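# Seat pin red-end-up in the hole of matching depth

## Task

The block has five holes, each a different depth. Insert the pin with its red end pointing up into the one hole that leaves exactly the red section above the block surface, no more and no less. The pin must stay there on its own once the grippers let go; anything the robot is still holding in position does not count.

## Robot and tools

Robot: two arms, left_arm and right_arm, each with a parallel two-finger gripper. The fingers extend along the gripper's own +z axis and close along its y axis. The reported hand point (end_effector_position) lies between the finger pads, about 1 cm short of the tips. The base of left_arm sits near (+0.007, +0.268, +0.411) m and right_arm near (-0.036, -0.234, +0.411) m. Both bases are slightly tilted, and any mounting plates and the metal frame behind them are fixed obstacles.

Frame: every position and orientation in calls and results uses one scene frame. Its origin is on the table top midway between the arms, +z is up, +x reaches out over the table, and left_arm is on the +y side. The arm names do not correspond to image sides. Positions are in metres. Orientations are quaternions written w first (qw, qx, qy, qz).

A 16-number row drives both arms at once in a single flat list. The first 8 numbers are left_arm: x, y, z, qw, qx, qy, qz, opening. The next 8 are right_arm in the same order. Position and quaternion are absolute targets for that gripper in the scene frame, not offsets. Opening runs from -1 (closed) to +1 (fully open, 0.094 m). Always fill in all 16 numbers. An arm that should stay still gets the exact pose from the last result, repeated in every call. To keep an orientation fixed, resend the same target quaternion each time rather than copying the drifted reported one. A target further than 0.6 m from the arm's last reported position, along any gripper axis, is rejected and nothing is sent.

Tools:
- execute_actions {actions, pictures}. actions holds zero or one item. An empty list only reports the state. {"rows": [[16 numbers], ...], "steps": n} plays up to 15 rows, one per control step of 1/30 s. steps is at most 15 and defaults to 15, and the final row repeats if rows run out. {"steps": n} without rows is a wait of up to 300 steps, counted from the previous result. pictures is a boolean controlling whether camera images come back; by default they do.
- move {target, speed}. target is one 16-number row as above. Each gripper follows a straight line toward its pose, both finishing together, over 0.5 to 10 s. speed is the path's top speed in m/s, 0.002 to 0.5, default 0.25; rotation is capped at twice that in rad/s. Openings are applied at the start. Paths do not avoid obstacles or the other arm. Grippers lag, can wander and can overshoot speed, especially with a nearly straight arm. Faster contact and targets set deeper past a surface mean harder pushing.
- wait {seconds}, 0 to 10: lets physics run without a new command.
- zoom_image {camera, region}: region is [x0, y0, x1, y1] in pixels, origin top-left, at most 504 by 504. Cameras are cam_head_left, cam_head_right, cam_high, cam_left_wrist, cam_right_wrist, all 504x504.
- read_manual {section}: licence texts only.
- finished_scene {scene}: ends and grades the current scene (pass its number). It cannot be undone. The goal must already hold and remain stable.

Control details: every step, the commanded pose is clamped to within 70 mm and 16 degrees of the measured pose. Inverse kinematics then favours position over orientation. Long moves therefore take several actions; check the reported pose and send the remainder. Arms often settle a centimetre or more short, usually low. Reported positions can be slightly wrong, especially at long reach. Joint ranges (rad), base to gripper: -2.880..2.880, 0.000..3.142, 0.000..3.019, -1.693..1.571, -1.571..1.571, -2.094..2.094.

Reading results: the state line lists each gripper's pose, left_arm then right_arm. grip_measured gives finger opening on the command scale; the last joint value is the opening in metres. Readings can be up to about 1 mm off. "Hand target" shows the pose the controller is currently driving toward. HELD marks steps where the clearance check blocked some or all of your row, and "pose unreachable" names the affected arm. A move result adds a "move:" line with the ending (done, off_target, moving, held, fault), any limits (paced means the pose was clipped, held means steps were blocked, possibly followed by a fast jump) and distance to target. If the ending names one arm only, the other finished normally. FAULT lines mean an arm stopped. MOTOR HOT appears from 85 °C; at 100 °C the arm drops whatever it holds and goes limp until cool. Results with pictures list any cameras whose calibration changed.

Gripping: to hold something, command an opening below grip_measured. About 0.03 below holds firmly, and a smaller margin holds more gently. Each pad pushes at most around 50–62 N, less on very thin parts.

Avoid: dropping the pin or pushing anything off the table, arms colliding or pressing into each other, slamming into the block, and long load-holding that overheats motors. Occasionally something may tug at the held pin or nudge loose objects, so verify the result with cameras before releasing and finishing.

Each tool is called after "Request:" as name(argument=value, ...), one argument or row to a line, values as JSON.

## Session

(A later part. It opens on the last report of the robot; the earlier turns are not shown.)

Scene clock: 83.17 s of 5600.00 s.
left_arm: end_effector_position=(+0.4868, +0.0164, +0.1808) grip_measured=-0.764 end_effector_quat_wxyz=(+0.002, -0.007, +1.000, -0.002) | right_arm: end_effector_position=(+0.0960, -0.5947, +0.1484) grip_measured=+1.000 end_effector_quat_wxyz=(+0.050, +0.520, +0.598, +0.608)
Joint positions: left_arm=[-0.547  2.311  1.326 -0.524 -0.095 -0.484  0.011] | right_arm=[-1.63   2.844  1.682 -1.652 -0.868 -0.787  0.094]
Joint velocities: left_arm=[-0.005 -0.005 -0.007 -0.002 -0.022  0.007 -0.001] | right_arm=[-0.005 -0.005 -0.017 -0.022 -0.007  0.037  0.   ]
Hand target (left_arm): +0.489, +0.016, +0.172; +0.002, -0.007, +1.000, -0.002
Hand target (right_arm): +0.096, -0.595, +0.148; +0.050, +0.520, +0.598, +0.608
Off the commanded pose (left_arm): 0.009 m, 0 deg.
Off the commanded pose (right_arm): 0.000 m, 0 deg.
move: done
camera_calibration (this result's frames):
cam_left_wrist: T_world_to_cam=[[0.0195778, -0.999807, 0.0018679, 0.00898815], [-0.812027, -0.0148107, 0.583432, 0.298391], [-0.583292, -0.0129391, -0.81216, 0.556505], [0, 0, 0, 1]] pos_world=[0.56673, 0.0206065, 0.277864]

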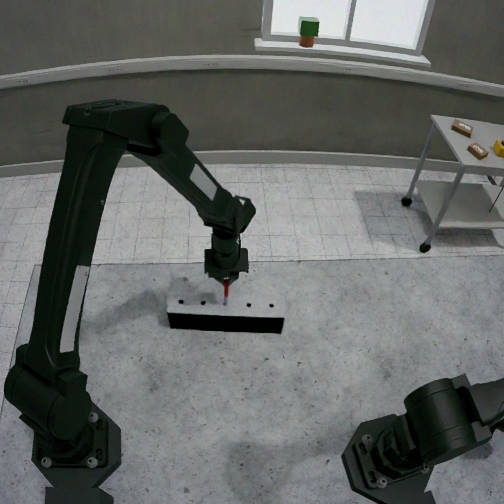

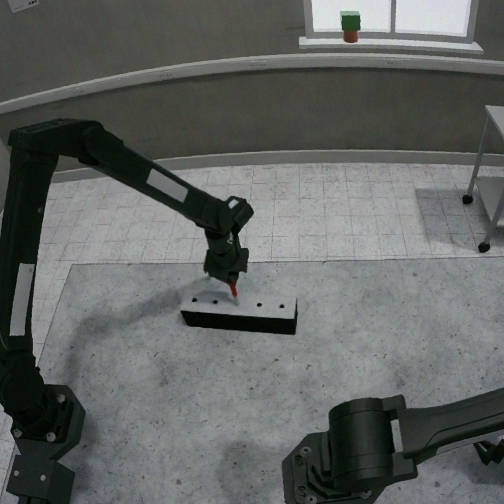

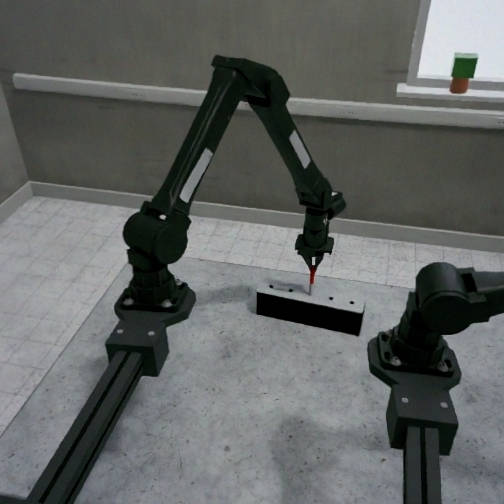

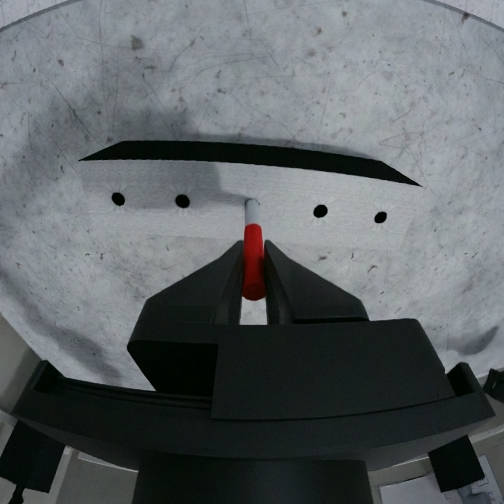

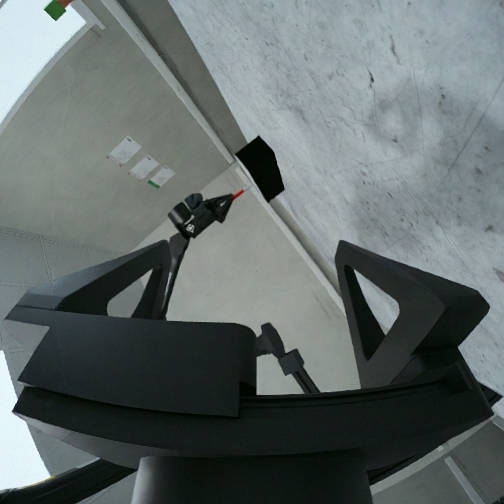

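In. Grey length ≈45 mm → expected stop z≈0.14.

Request:
move(
  target=[0.498,0.014,0.128,0.008,-0.007,1,-0.005,-0.85,0.096,-0.5947,0.1484,0.05,0.52,0.598,0.608,1],
  speed=0.02,
)

Request:
zoom_image(
  camera="cam_left_wrist",
  region=[190,150,320,280],
)

Scene clock: 89.50 s of 5600.00 s.
left_arm: end_effector_position=(+0.4864, +0.0168, +0.1344) grip_measured=-0.764 end_effector_quat_wxyz=(+0.002, -0.010, +1.000, -0.001) | right_arm: end_effector_position=(+0.0960, -0.5947, +0.1484) grip_measured=+1.000 end_effector_quat_wxyz=(+0.050, +0.520, +0.598, +0.608)
Joint positions: left_arm=[-0.539  2.416  1.368 -0.461 -0.096 -0.484  0.011] | right_arm=[-1.63   2.844  1.682 -1.652 -0.868 -0.787  0.094]
Joint velocities: left_arm=[-0.015  0.005 -0.022  0.017  0.095 -0.037 -0.001] | right_arm=[ 0.005 -0.005  0.012 -0.007 -0.037  0.022  0.   ]
Hand target (left_arm): +0.498, +0.014, +0.128; +0.008, -0.007, +1.000, -0.005
Hand target (right_arm): +0.096, -0.595, +0.148; +0.050, +0.520, +0.598, +0.608
Off the commanded pose (left_arm): 0.014 m, 1 deg.
Off the commanded pose (right_arm): 0.000 m, 0 deg.
After step 90, 0.37 s passed at rest.
move: off_target (left_arm)
camera_calibration (this result's frames):
cam_left_wrist: T_world_to_cam=[[0.027123, -0.999632, 0.00024937, 0.0060001], [-0.811613, -0.0218759, 0.583786, 0.324985], [-0.583566, -0.0160364, -0.811908, 0.518722], [0, 0, 0, 1]] pos_world=[0.566307, 0.0214257, 0.231432]

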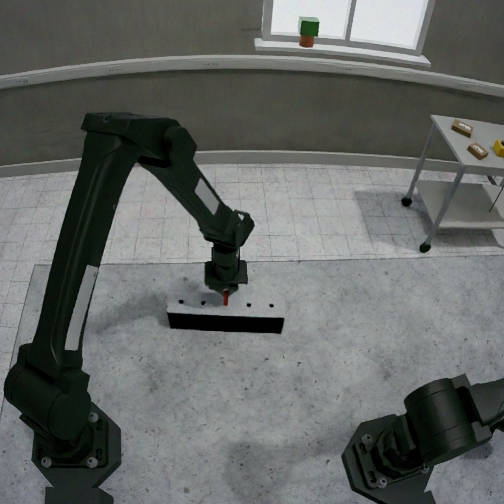

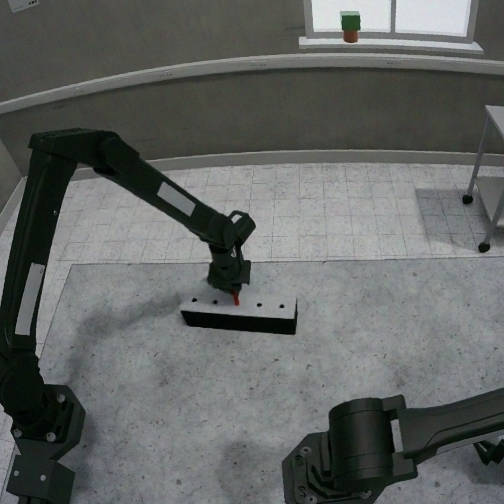

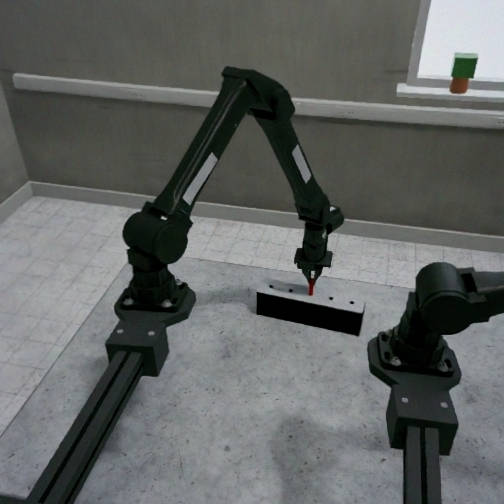

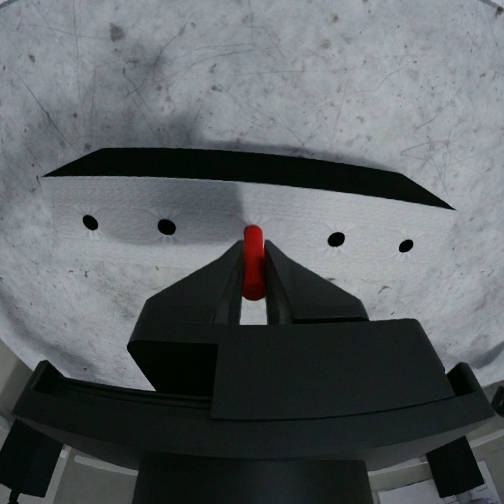

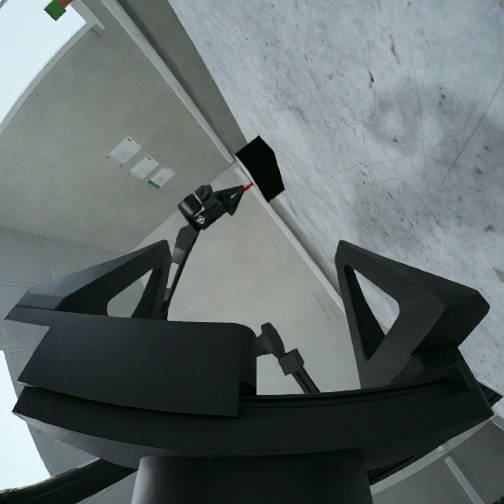

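Region (190, 150, 320, 280) of cam_left_wrist's 504x504 image, scaled by 3.877, with more detail than that image has.

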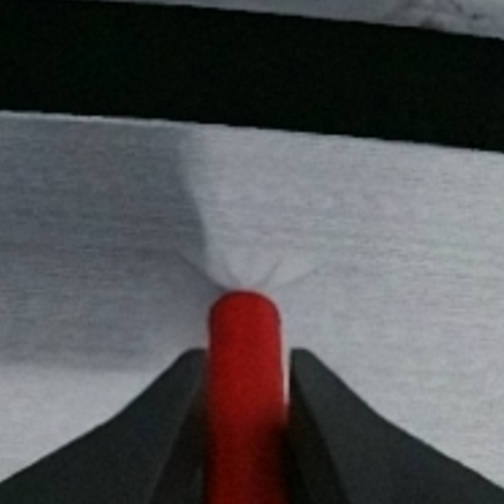

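Ambiguous; probe deeper.

Request:
move(
  target=[0.498,0.014,0.118,0.008,-0.007,1,-0.005,-0.85,0.096,-0.5947,0.1484,0.05,0.52,0.598,0.608,1],
  speed=0.02,
)

Scene clock: 93.60 s of 5600.00 s.
left_arm: end_effector_position=(+0.4867, +0.0169, +0.1304) grip_measured=-0.764 end_effector_quat_wxyz=(+0.003, -0.010, +1.000, -0.001) | right_arm: end_effector_position=(+0.0960, -0.5947, +0.1484) grip_measured=+1.000 end_effector_quat_wxyz=(+0.050, +0.520, +0.598, +0.608)
Joint positions: left_arm=[-0.537  2.425  1.371 -0.452 -0.096 -0.482  0.011] | right_arm=[-1.63   2.844  1.682 -1.652 -0.868 -0.787  0.094]
Joint velocities: left_arm=[ 0.005 -0.015 -0.007  0.002  0.007  0.081  0.   ] | right_arm=[-0.005  0.005  0.002 -0.022  0.022 -0.066  0.   ]
Hand target (left_arm): +0.497, +0.015, +0.118; +0.008, -0.007, +1.000, -0.005
Hand target (right_arm): +0.096, -0.595, +0.148; +0.050, +0.520, +0.598, +0.608
Off the commanded pose (left_arm): 0.017 m, 1 deg.
Off the commanded pose (right_arm): 0.000 m, 0 deg.
move: off_target (left_arm)
camera_calibration (this result's frames):
cam_left_wrist: T_world_to_cam=[[0.0266061, -0.999645, 0.00137977, 0.0062115], [-0.812973, -0.0208345, 0.581929, 0.328486], [-0.581693, -0.0166046, -0.813239, 0.51495], [0, 0, 0, 1]] pos_world=[0.566428, 0.0216037, 0.227613]

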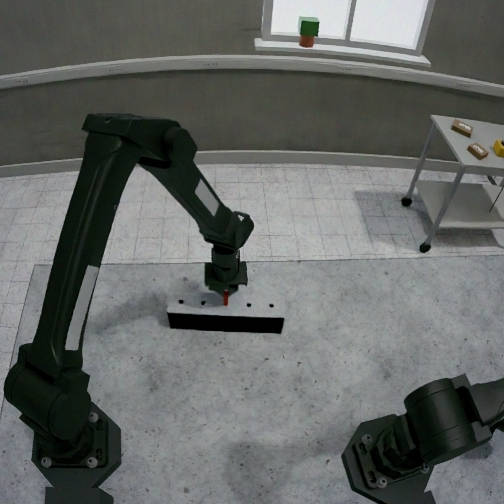

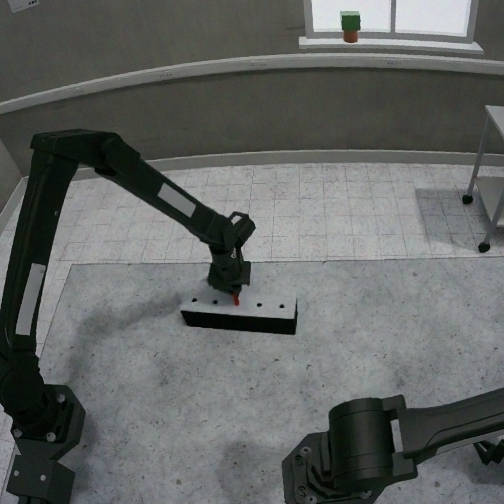

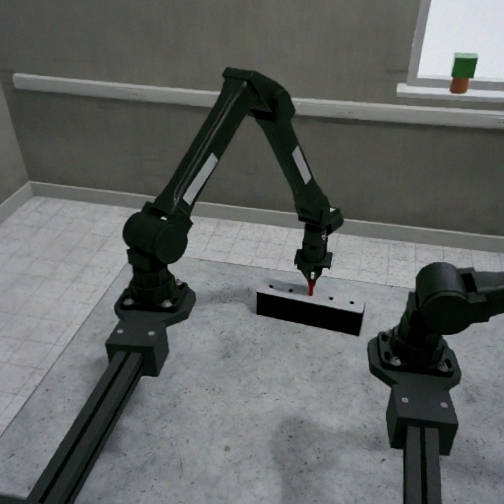

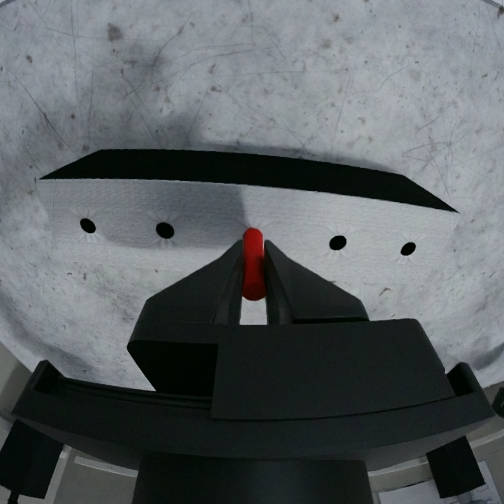

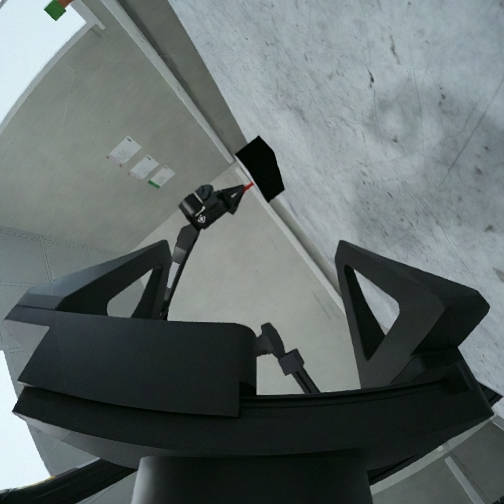

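Request:
move(
  target=[0.478,0.019,0.215,0,-0.007,1,0,-0.85,0.096,-0.5947,0.1484,0.05,0.52,0.598,0.608,1],
  speed=0.04,
)

Request:
move(
  target=[0.49,0.075,0.225,0,-0.007,1,0,-0.85,0.096,-0.5947,0.1484,0.05,0.52,0.598,0.608,1],
  speed=0.1,
)

Request:
move(
  target=[0.501,0.077,0.191,0.012,-0.007,1,-0.006,-0.85,0.096,-0.5947,0.1484,0.05,0.52,0.598,0.608,1],
  speed=0.03,
)

Request:
zoom_image(
  camera="cam_left_wrist",
  region=[190,150,320,280],
)

Scene clock: 100.40 s of 5600.00 s.
left_arm: end_effector_position=(+0.4762, +0.0234, +0.2008) grip_measured=-0.764 end_effector_quat_wxyz=(-0.007, -0.004, +1.000, +0.003) | right_arm: end_effector_position=(+0.0960, -0.5947, +0.1484) grip_measured=+1.000 end_effector_quat_wxyz=(+0.050, +0.520, +0.598, +0.608)
Joint positions: left_arm=[-0.548  2.256  1.286 -0.559 -0.096 -0.481  0.011] | right_arm=[-1.63   2.844  1.682 -1.652 -0.868 -0.787  0.094]
Joint velocities: left_arm=[-0.015 -0.005  0.012  0.002 -0.037  0.007 -0.   ] | right_arm=[-0.005 -0.005  0.007 -0.012  0.007 -0.022  0.   ]
Hand target (left_arm): +0.478, +0.019, +0.214; -0.000, -0.007, +1.000, +0.000
Hand target (right_arm): +0.096, -0.595, +0.148; +0.050, +0.520, +0.598, +0.608
Off the commanded pose (left_arm): 0.015 m, 1 deg.
Off the commanded pose (right_arm): 0.000 m, 0 deg.
After step 90, 1.23 s passed at rest.
move: off_target (left_arm)
camera_calibration (this result's frames):
cam_left_wrist: T_world_to_cam=[[0.0137374, -0.999874, -0.00796868, 0.0208603], [-0.801467, -0.015776, 0.597831, 0.27032], [-0.597881, -0.00182602, -0.801582, 0.571194], [0, 0, 0, 1]] pos_world=[0.557872, 0.0261652, 0.296419]

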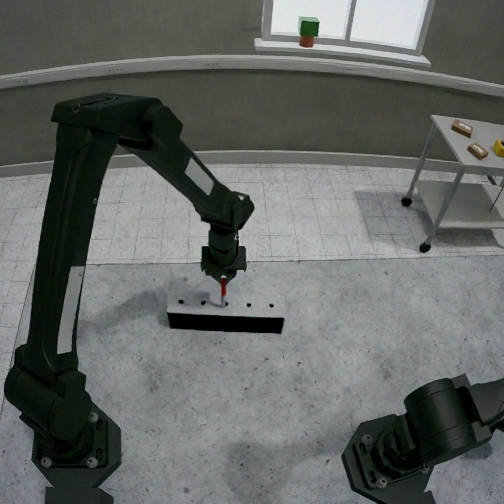

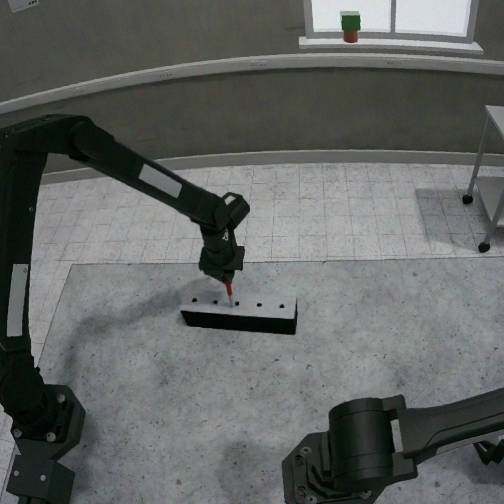

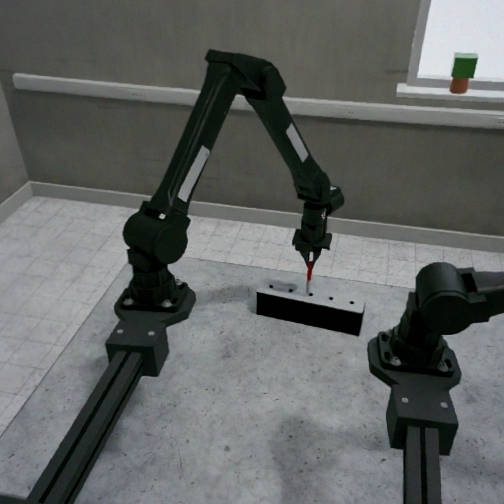

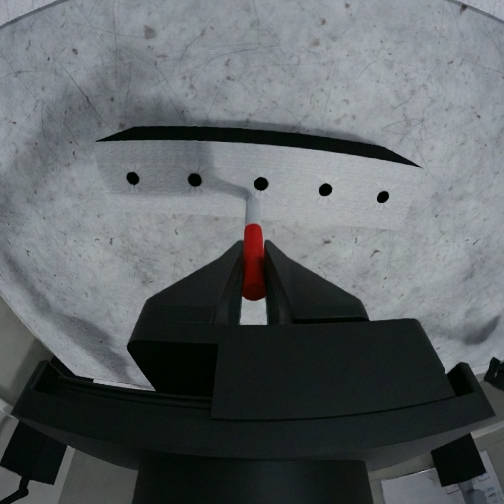

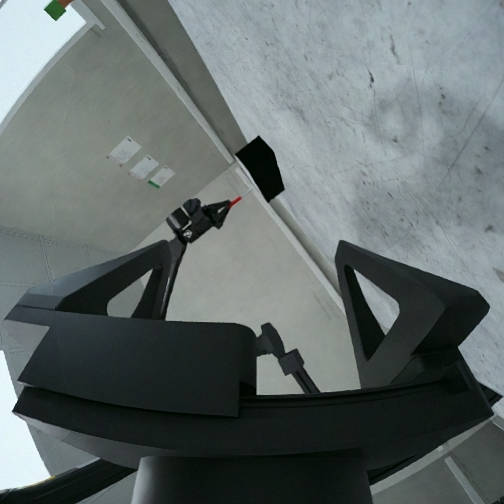

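Scene clock: 101.40 s of 5600.00 s.
left_arm: end_effector_position=(+0.4859, +0.0761, +0.2157) grip_measured=-0.764 end_effector_quat_wxyz=(-0.008, -0.016, +1.000, +0.004) | right_arm: end_effector_position=(+0.0960, -0.5947, +0.1484) grip_measured=+1.000 end_effector_quat_wxyz=(+0.050, +0.520, +0.598, +0.608)
Joint positions: left_arm=[-0.452  2.194  1.23  -0.559 -0.091 -0.409  0.011] | right_arm=[-1.63   2.844  1.682 -1.652 -0.868 -0.787  0.094]
Joint velocities: left_arm=[-0.005 -0.015 -0.007  0.002  0.022 -0.007  0.   ] | right_arm=[-0.005  0.005  0.007  0.002  0.022  0.007  0.   ]
Hand target (left_arm): +0.489, +0.074, +0.225; -0.000, -0.007, +1.000, -0.001
Hand target (right_arm): +0.096, -0.595, +0.148; +0.050, +0.520, +0.598, +0.608
Off the commanded pose (left_arm): 0.010 m, 1 deg.
Off the commanded pose (right_arm): 0.000 m, 0 deg.
move: done
camera_calibration (this result's frames):
cam_left_wrist: T_world_to_cam=[[0.037419, -0.999259, -0.00897753, 0.0622531], [-0.79923, -0.035319, 0.599986, 0.269919], [-0.599859, -0.0152758, -0.79996, 0.590674], [0, 0, 0, 1]] pos_world=[0.567719, 0.0807633, 0.311127]

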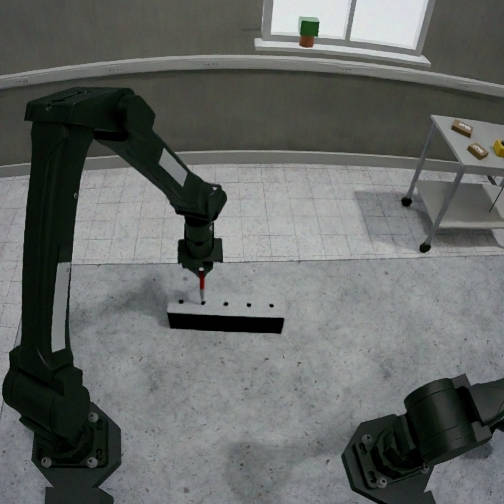

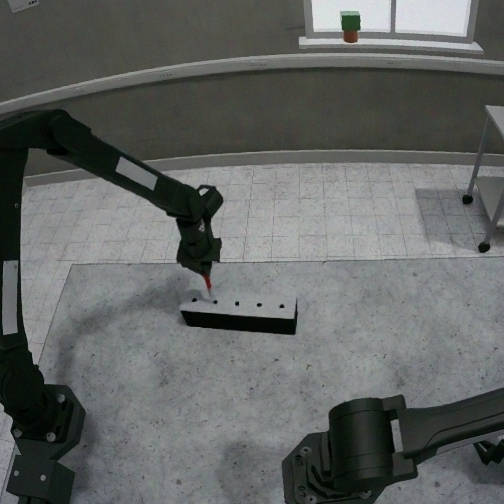

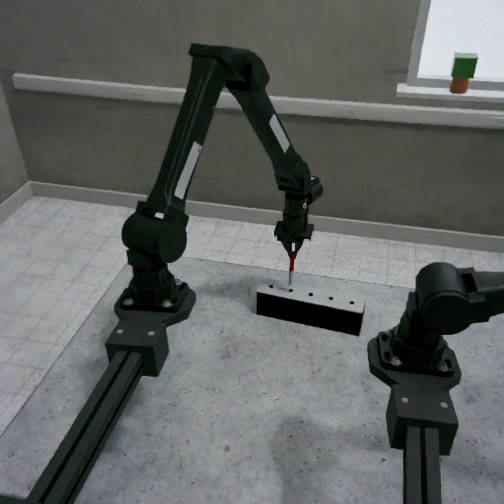

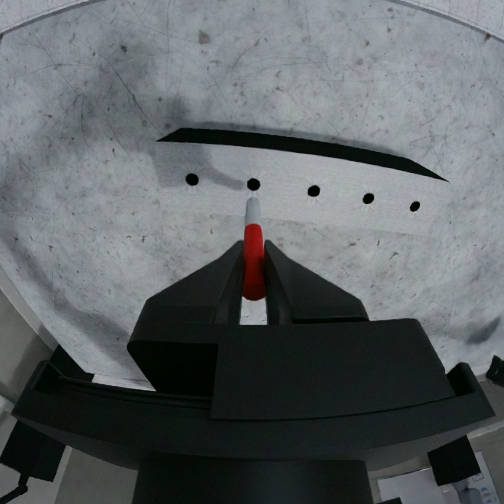

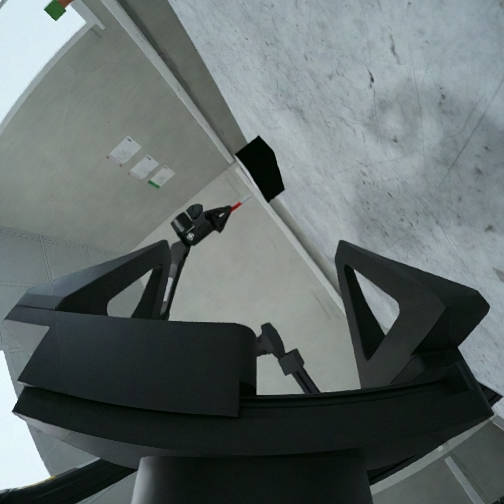

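Scene clock: 102.67 s of 5600.00 s.
left_arm: end_effector_position=(+0.4909, +0.0783, +0.1955) grip_measured=-0.764 end_effector_quat_wxyz=(+0.006, -0.011, +1.000, -0.002) | right_arm: end_effector_position=(+0.0960, -0.5947, +0.1484) grip_measured=+1.000 end_effector_quat_wxyz=(+0.050, +0.520, +0.598, +0.608)
Joint positions: left_arm=[-0.44   2.235  1.23  -0.487 -0.09  -0.386  0.011] | right_arm=[-1.63   2.844  1.682 -1.652 -0.868 -0.787  0.094]
Joint velocities: left_arm=[-0.015 -0.005 -0.002 -0.002  0.051  0.007 -0.001] | right_arm=[0.005 0.015 0.007 0.002 0.037 0.007 0.   ]
Hand target (left_arm): +0.501, +0.077, +0.191; +0.012, -0.007, +1.000, -0.006
Hand target (right_arm): +0.096, -0.595, +0.148; +0.050, +0.520, +0.598, +0.608
Off the commanded pose (left_arm): 0.011 m, 1 deg.
Off the commanded pose (right_arm): 0.000 m, 0 deg.
move: off_target (left_arm)
camera_calibration (this result's frames):
cam_left_wrist: T_world_to_cam=[[0.0284177, -0.999591, 0.00329656, 0.0661146], [-0.81594, -0.0212913, 0.577744, 0.297613], [-0.577437, -0.0191079, -0.816211, 0.57005], [0, 0, 0, 1]] pos_world=[0.570124, 0.0833166, 0.293119]

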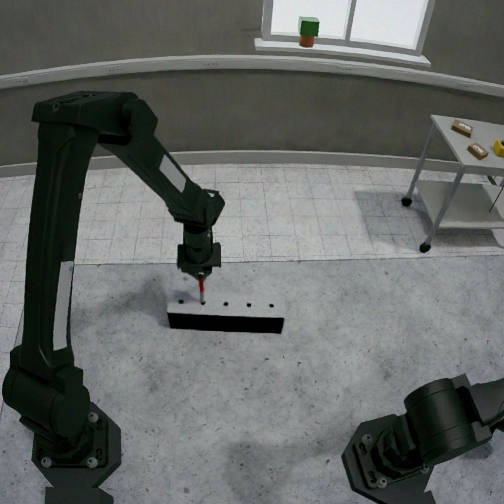

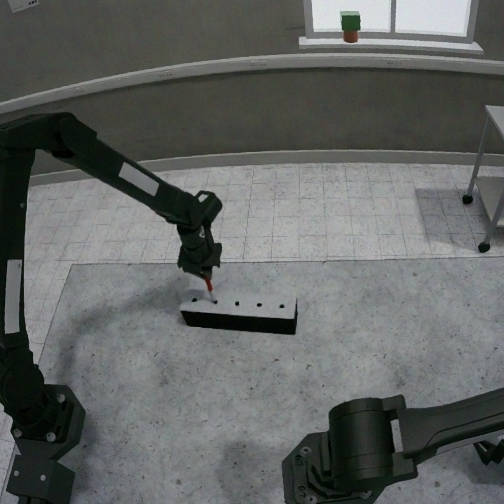

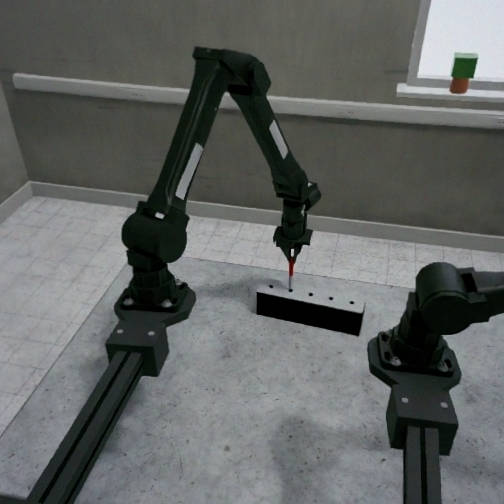

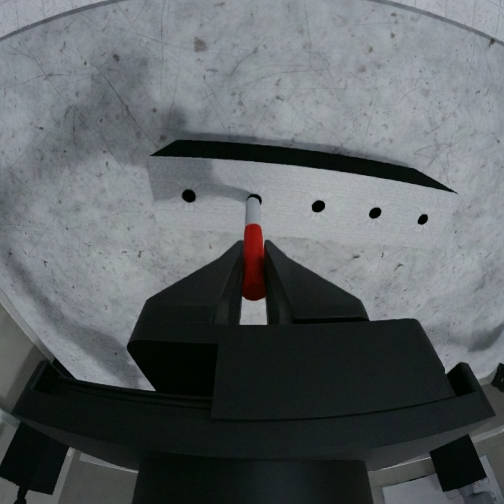

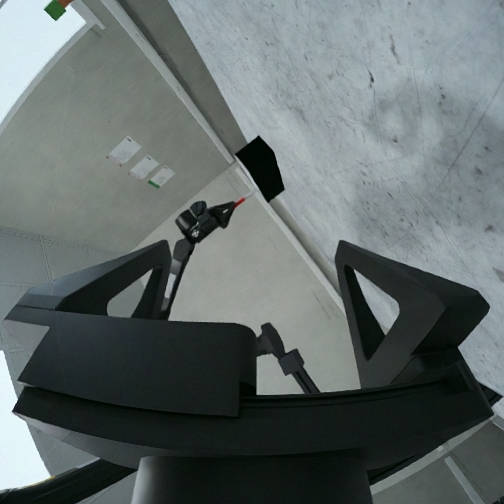

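Region (190, 150, 320, 280) of cam_left_wrist's 504x504 image, scaled by 3.877, with more detail than that image has.

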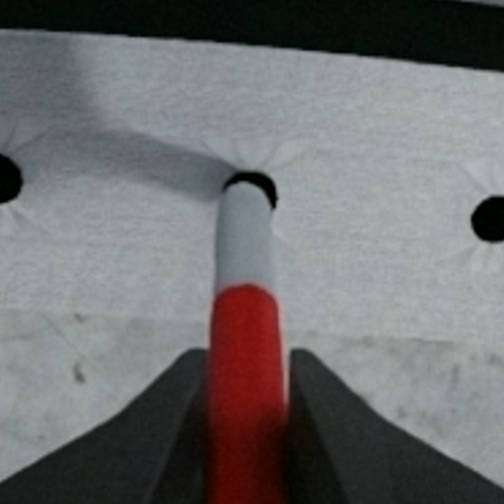

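Request:
execute_actions(
  actions=[
    {"rows":[[0.4985,0.071,0.185,0.012,-0.007,1,-0.006,-0.85,0.096,-0.5947,0.1484,0.05,0.52,0.598,0.608,1]]},
  ],
)

Request:
zoom_image(
  camera="cam_left_wrist",
  region=[190,150,320,280],
)

Scene clock: 112.60 s of 5600.00 s.
left_arm: end_effector_position=(+0.4876, +0.0787, +0.1878) grip_measured=-0.764 end_effector_quat_wxyz=(+0.003, -0.010, +1.000, -0.001) | right_arm: end_effector_position=(+0.0960, -0.5947, +0.1484) grip_measured=+1.000 end_effector_quat_wxyz=(+0.050, +0.520, +0.598, +0.608)
Joint positions: left_arm=[-0.44   2.251  1.23  -0.477 -0.089 -0.385  0.011] | right_arm=[-1.63   2.844  1.682 -1.652 -0.868 -0.787  0.094]
Joint velocities: left_arm=[-0.015  0.005 -0.007 -0.027 -0.037  0.037 -0.   ] | right_arm=[ 0.005 -0.015  0.007 -0.017 -0.081 -0.022  0.   ]
Hand target (left_arm): +0.498, +0.071, +0.185; +0.012, -0.007, +1.000, -0.006
Hand target (right_arm): +0.096, -0.595, +0.148; +0.050, +0.520, +0.598, +0.608
Off the commanded pose (left_arm): 0.014 m, 1 deg.
Off the commanded pose (right_arm): 0.000 m, 0 deg.
Steps of this call (steps 1 to 90: nothing new was sent; then 6.43 s passed at rest; steps 91 to 105: all 15 steps of this action). Readings (end_effector_position):
91: left_arm (+0.4910, +0.0782, +0.1952) | right_arm (+0.0960, -0.5947, +0.1484)
92: left_arm (+0.4913, +0.0780, +0.1946) | right_arm (+0.0960, -0.5947, +0.1484)
94: left_arm (+0.4910, +0.0779, +0.1928) | right_arm (+0.0960, -0.5947, +0.1484)
98: left_arm (+0.4884, +0.0785, +0.1889) | right_arm (+0.0960, -0.5947, +0.1484)
105: the state above
camera_calibration (this result's frames):
cam_left_wrist: T_world_to_cam=[[0.0270859, -0.999632, 0.00117161, 0.0677271], [-0.812391, -0.0213294, 0.582723, 0.296756], [-0.582484, -0.0167354, -0.81267, 0.563433], [0, 0, 0, 1]] pos_world=[0.567439, 0.0834611, 0.284879]

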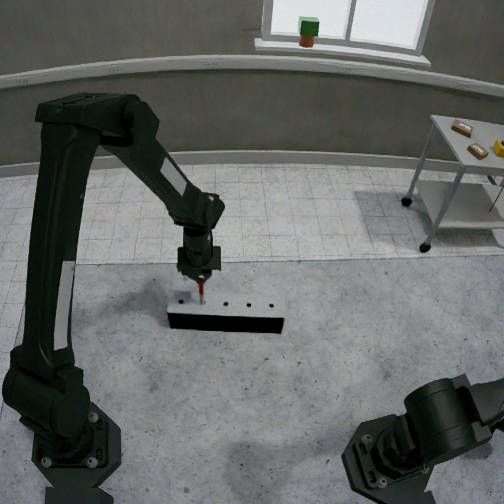

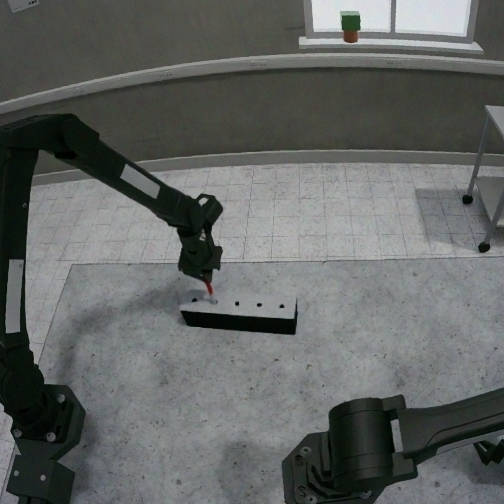

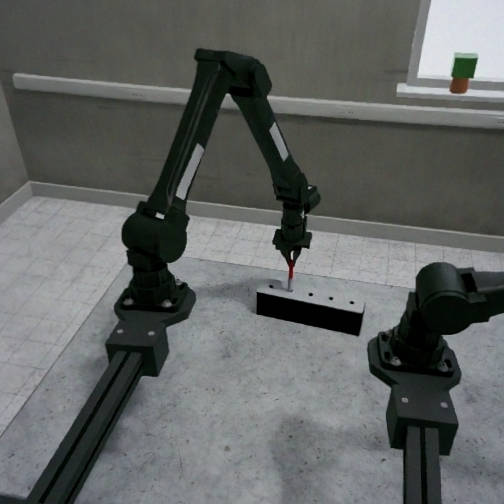

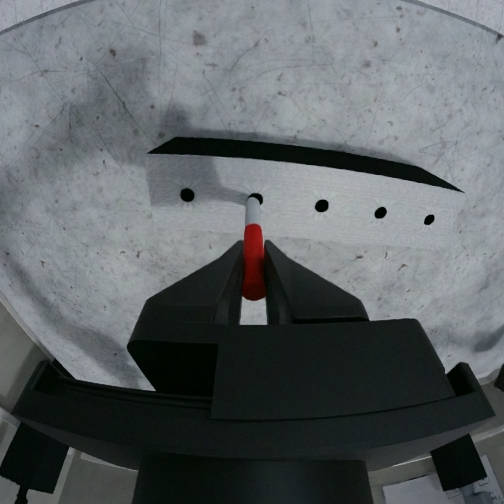

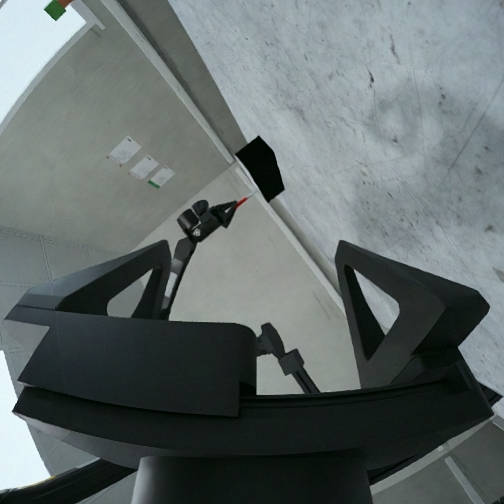

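Region (190, 150, 320, 280) of cam_left_wrist's 504x504 image, scaled by 3.877, with more detail than that image has.

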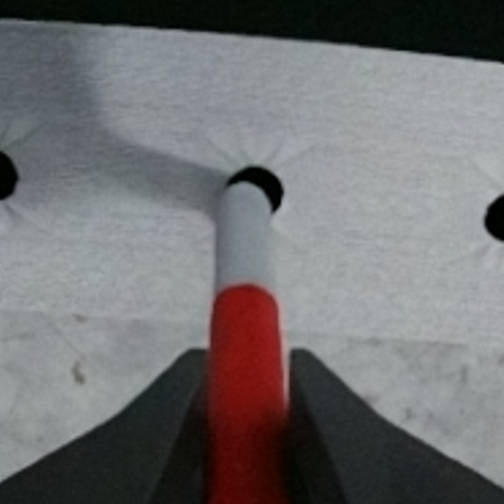

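Request:
execute_actions(
  actions=[
    {"rows":[[0.5002,0.0685,0.185,0.0166,-0.007,1,-0.008,-0.85,0.096,-0.5947,0.1484,0.05,0.52,0.598,0.608,1]]},
  ],
)

Request:
zoom_image(
  camera="cam_left_wrist",
  region=[190,150,320,280],
)

Scene clock: 115.73 s of 5600.00 s.
left_arm: end_effector_position=(+0.4898, +0.0779, +0.1878) grip_measured=-0.764 end_effector_quat_wxyz=(+0.007, -0.011, +1.000, -0.003) | right_arm: end_effector_position=(+0.0960, -0.5947, +0.1484) grip_measured=+1.000 end_effector_quat_wxyz=(+0.050, +0.520, +0.598, +0.608)
Joint positions: left_arm=[-0.44   2.251  1.23  -0.468 -0.089 -0.385  0.011] | right_arm=[-1.63   2.844  1.682 -1.652 -0.868 -0.787  0.094]
Joint velocities: left_arm=[ 0.005 -0.015 -0.007  0.007  0.007  0.037  0.001] | right_arm=[-0.005  0.005 -0.012  0.002 -0.022  0.007  0.   ]
Hand target (left_arm): +0.500, +0.069, +0.185; +0.017, -0.007, +1.000, -0.008
Hand target (right_arm): +0.096, -0.595, +0.148; +0.050, +0.520, +0.598, +0.608
Off the commanded pose (left_arm): 0.014 m, 1 deg.
Off the commanded pose (right_arm): 0.000 m, 0 deg.
Steps of this call (steps 1 to 79: nothing new was sent; steps 80 to 94: all 15 steps of this action). Readings (end_effector_position):
80: left_arm (+0.4880, +0.0786, +0.1878) | right_arm (+0.0960, -0.5947, +0.1484)
81: left_arm (+0.4885, +0.0784, +0.1878) | right_arm (+0.0960, -0.5947, +0.1484)
83: left_arm (+0.4894, +0.0780, +0.1878) | right_arm (+0.0960, -0.5947, +0.1484)
87: left_arm (+0.4898, +0.0779, +0.1878) | right_arm (+0.0960, -0.5947, +0.1484)
94: the state above
camera_calibration (this result's frames):
cam_left_wrist: T_world_to_cam=[[0.0279116, -0.999599, 0.00480347, 0.0657467], [-0.817512, -0.0200614, 0.575562, 0.302255], [-0.575235, -0.0199917, -0.817744, 0.562366], [0, 0, 0, 1]] pos_world=[0.568755, 0.0830266, 0.285589]

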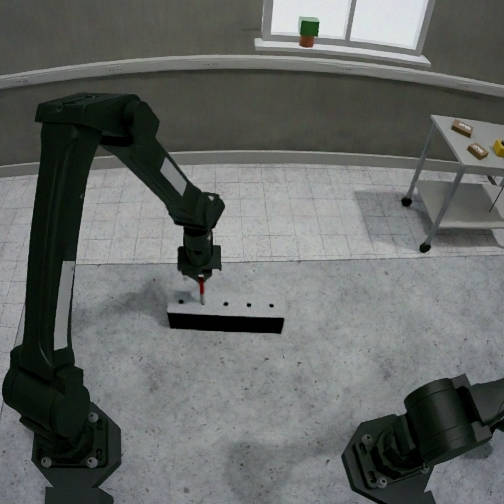

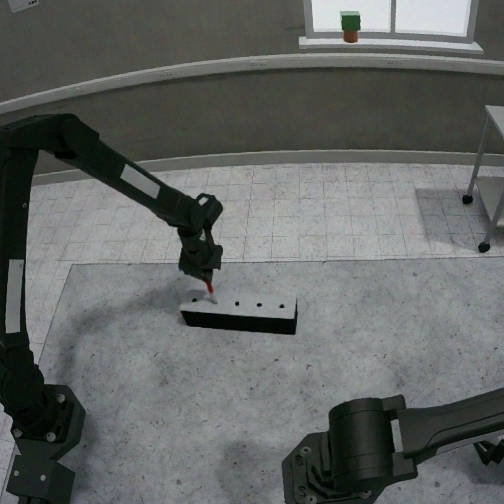

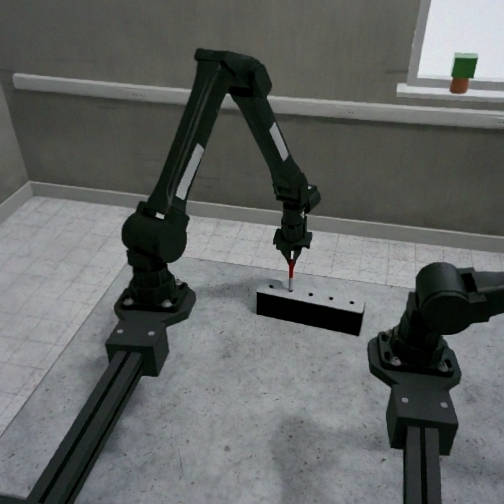

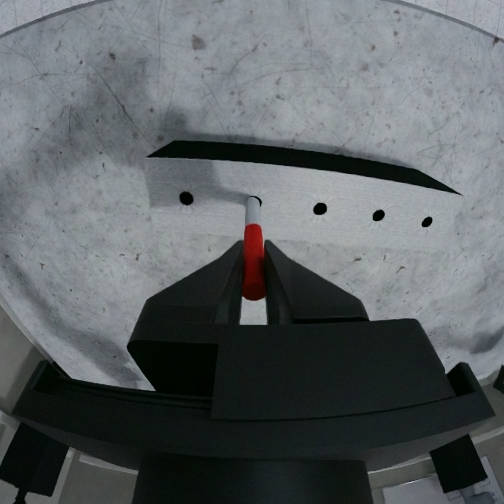

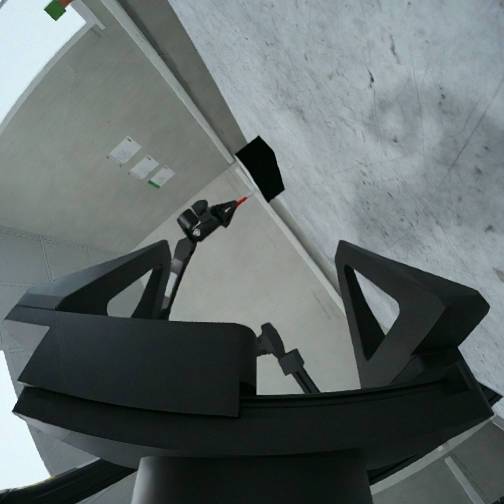

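Region (190, 150, 320, 280) of cam_left_wrist's 504x504 image, scaled by 3.877, with more detail than that image has.

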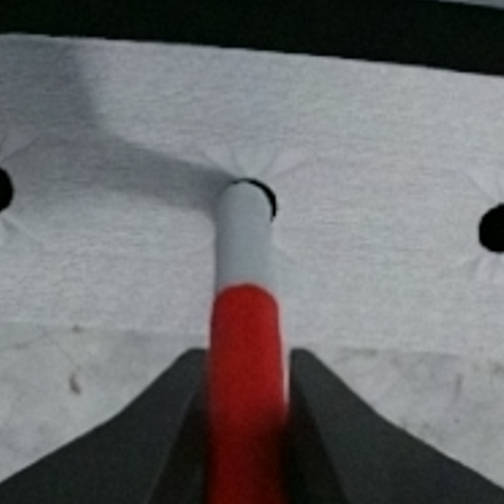

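Request:
execute_actions(
  actions=[
    {"rows":[[0.4995,0.0665,0.185,0.0166,-0.007,1,-0.008,-0.85,0.096,-0.5947,0.1484,0.05,0.52,0.598,0.608,1]]},
  ],
  pictures=false,
)

Scene clock: 119.30 s of 5600.00 s.
left_arm: end_effector_position=(+0.4891, +0.0758, +0.1880) grip_measured=-0.764 end_effector_quat_wxyz=(+0.007, -0.009, +1.000, -0.003) | right_arm: end_effector_position=(+0.0960, -0.5947, +0.1484) grip_measured=+1.000 end_effector_quat_wxyz=(+0.050, +0.520, +0.598, +0.608)
Joint positions: left_arm=[-0.445  2.251  1.23  -0.468 -0.089 -0.385  0.011] | right_arm=[-1.63   2.844  1.682 -1.652 -0.868 -0.787  0.094]
Joint velocities: left_arm=[-0.005 -0.005  0.012  0.012 -0.022  0.081 -0.001] | right_arm=[-0.005 -0.015 -0.007  0.002  0.022  0.007  0.   ]
Hand target (left_arm): +0.499, +0.067, +0.185; +0.017, -0.007, +1.000, -0.008
Hand target (right_arm): +0.096, -0.595, +0.148; +0.050, +0.520, +0.598, +0.608
Off the commanded pose (left_arm): 0.014 m, 1 deg.
Off the commanded pose (right_arm): 0.000 m, 0 deg.
Steps of this call (steps 1 to 90: nothing new was sent; then 0.07 s passed at rest; steps 91 to 105: all 15 steps of this action). Readings (end_effector_position):
91: left_arm (+0.4897, +0.0777, +0.1878) | right_arm (+0.0960, -0.5947, +0.1484)
92: left_arm (+0.4897, +0.0777, +0.1878) | right_arm (+0.0960, -0.5947, +0.1484)
94: left_arm (+0.4895, +0.0771, +0.1879) | right_arm (+0.0960, -0.5947, +0.1484)
98: left_arm (+0.4891, +0.0760, +0.1880) | right_arm (+0.0960, -0.5947, +0.1484)
105: the state above

Request:
execute_actions(
  actions=[
    {"rows":[[0.5,0.0705,0.18,0.0166,-0.007,1,-0.008,-0.85,0.096,-0.5947,0.1484,0.05,0.52,0.598,0.608,1]]},
  ],
)

Request:
zoom_image(
  camera="cam_left_wrist",
  region=[190,150,320,280],
)

Scene clock: 122.17 s of 5600.00 s.
left_arm: end_effector_position=(+0.4904, +0.0752, +0.1871) grip_measured=-0.764 end_effector_quat_wxyz=(+0.010, -0.009, +1.000, -0.004) | right_arm: end_effector_position=(+0.0960, -0.5947, +0.1484) grip_measured=+1.000 end_effector_quat_wxyz=(+0.050, +0.520, +0.598, +0.608)
Joint positions: left_arm=[-0.445  2.253  1.23  -0.459 -0.089 -0.385  0.011] | right_arm=[-1.63   2.844  1.682 -1.652 -0.868 -0.787  0.094]
Joint velocities: left_arm=[ 0.005  0.005 -0.022 -0.007  0.066 -0.022 -0.   ] | right_arm=[-0.015 -0.005 -0.007 -0.017  0.066 -0.022  0.   ]
Hand target (left_arm): +0.500, +0.071, +0.180; +0.017, -0.007, +1.000, -0.008
Hand target (right_arm): +0.096, -0.595, +0.148; +0.050, +0.520, +0.598, +0.608
Off the commanded pose (left_arm): 0.013 m, 1 deg.
Off the commanded pose (right_arm): 0.000 m, 0 deg.
Steps of this call (steps 1 to 71: nothing new was sent; steps 72 to 86: all 15 steps of this action). Readings (end_effector_position):
72: left_arm (+0.4893, +0.0757, +0.1878) | right_arm (+0.0960, -0.5947, +0.1484)
73: left_arm (+0.4897, +0.0755, +0.1875) | right_arm (+0.0960, -0.5947, +0.1484)
75: left_arm (+0.4901, +0.0753, +0.1871) | right_arm (+0.0960, -0.5947, +0.1484)
79: left_arm (+0.4904, +0.0752, +0.1871) | right_arm (+0.0960, -0.5947, +0.1484)
86: the state above
camera_calibration (this result's frames):
cam_left_wrist: T_world_to_cam=[[0.0243156, -0.999674, 0.00782418, 0.0642297], [-0.821375, -0.0155162, 0.570177, 0.30566], [-0.569869, -0.0202908, -0.821485, 0.560187], [0, 0, 0, 1]] pos_world=[0.568734, 0.080318, 0.285403]

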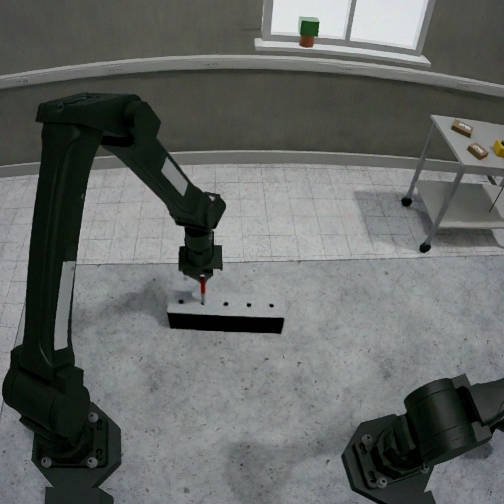

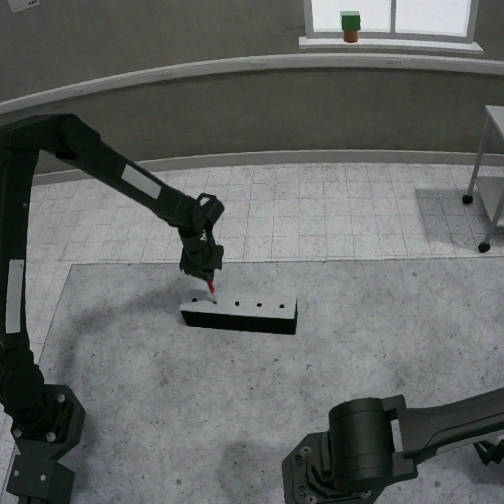

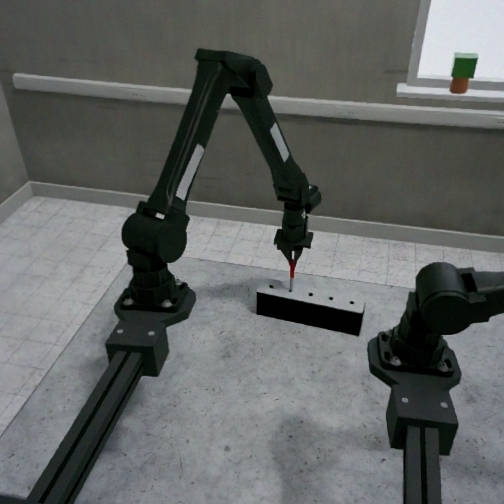

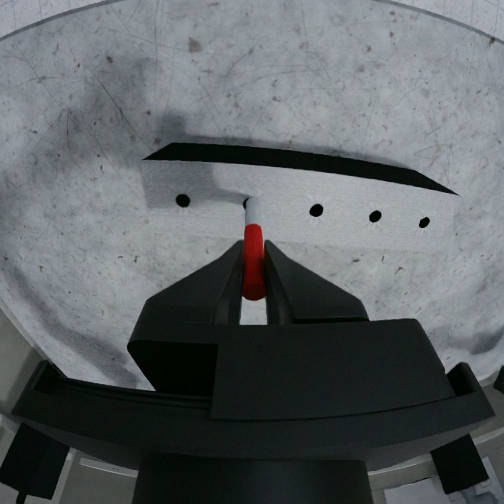

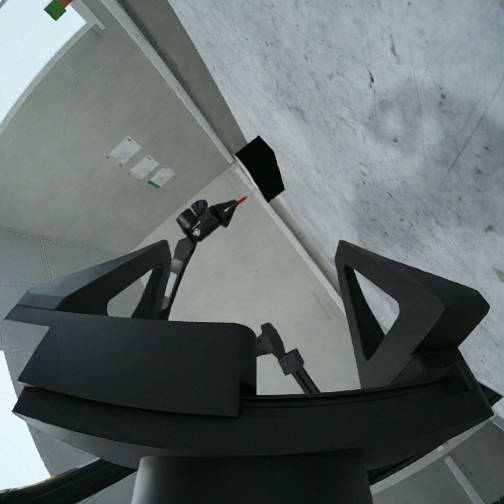

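Region (190, 150, 320, 280) of cam_left_wrist's 504x504 image, scaled by 3.877, with more detail than that image has.

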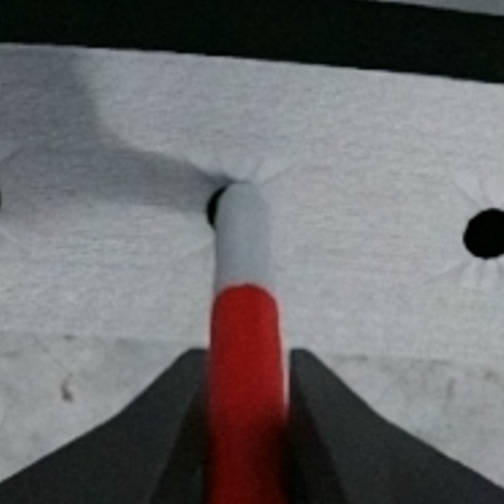

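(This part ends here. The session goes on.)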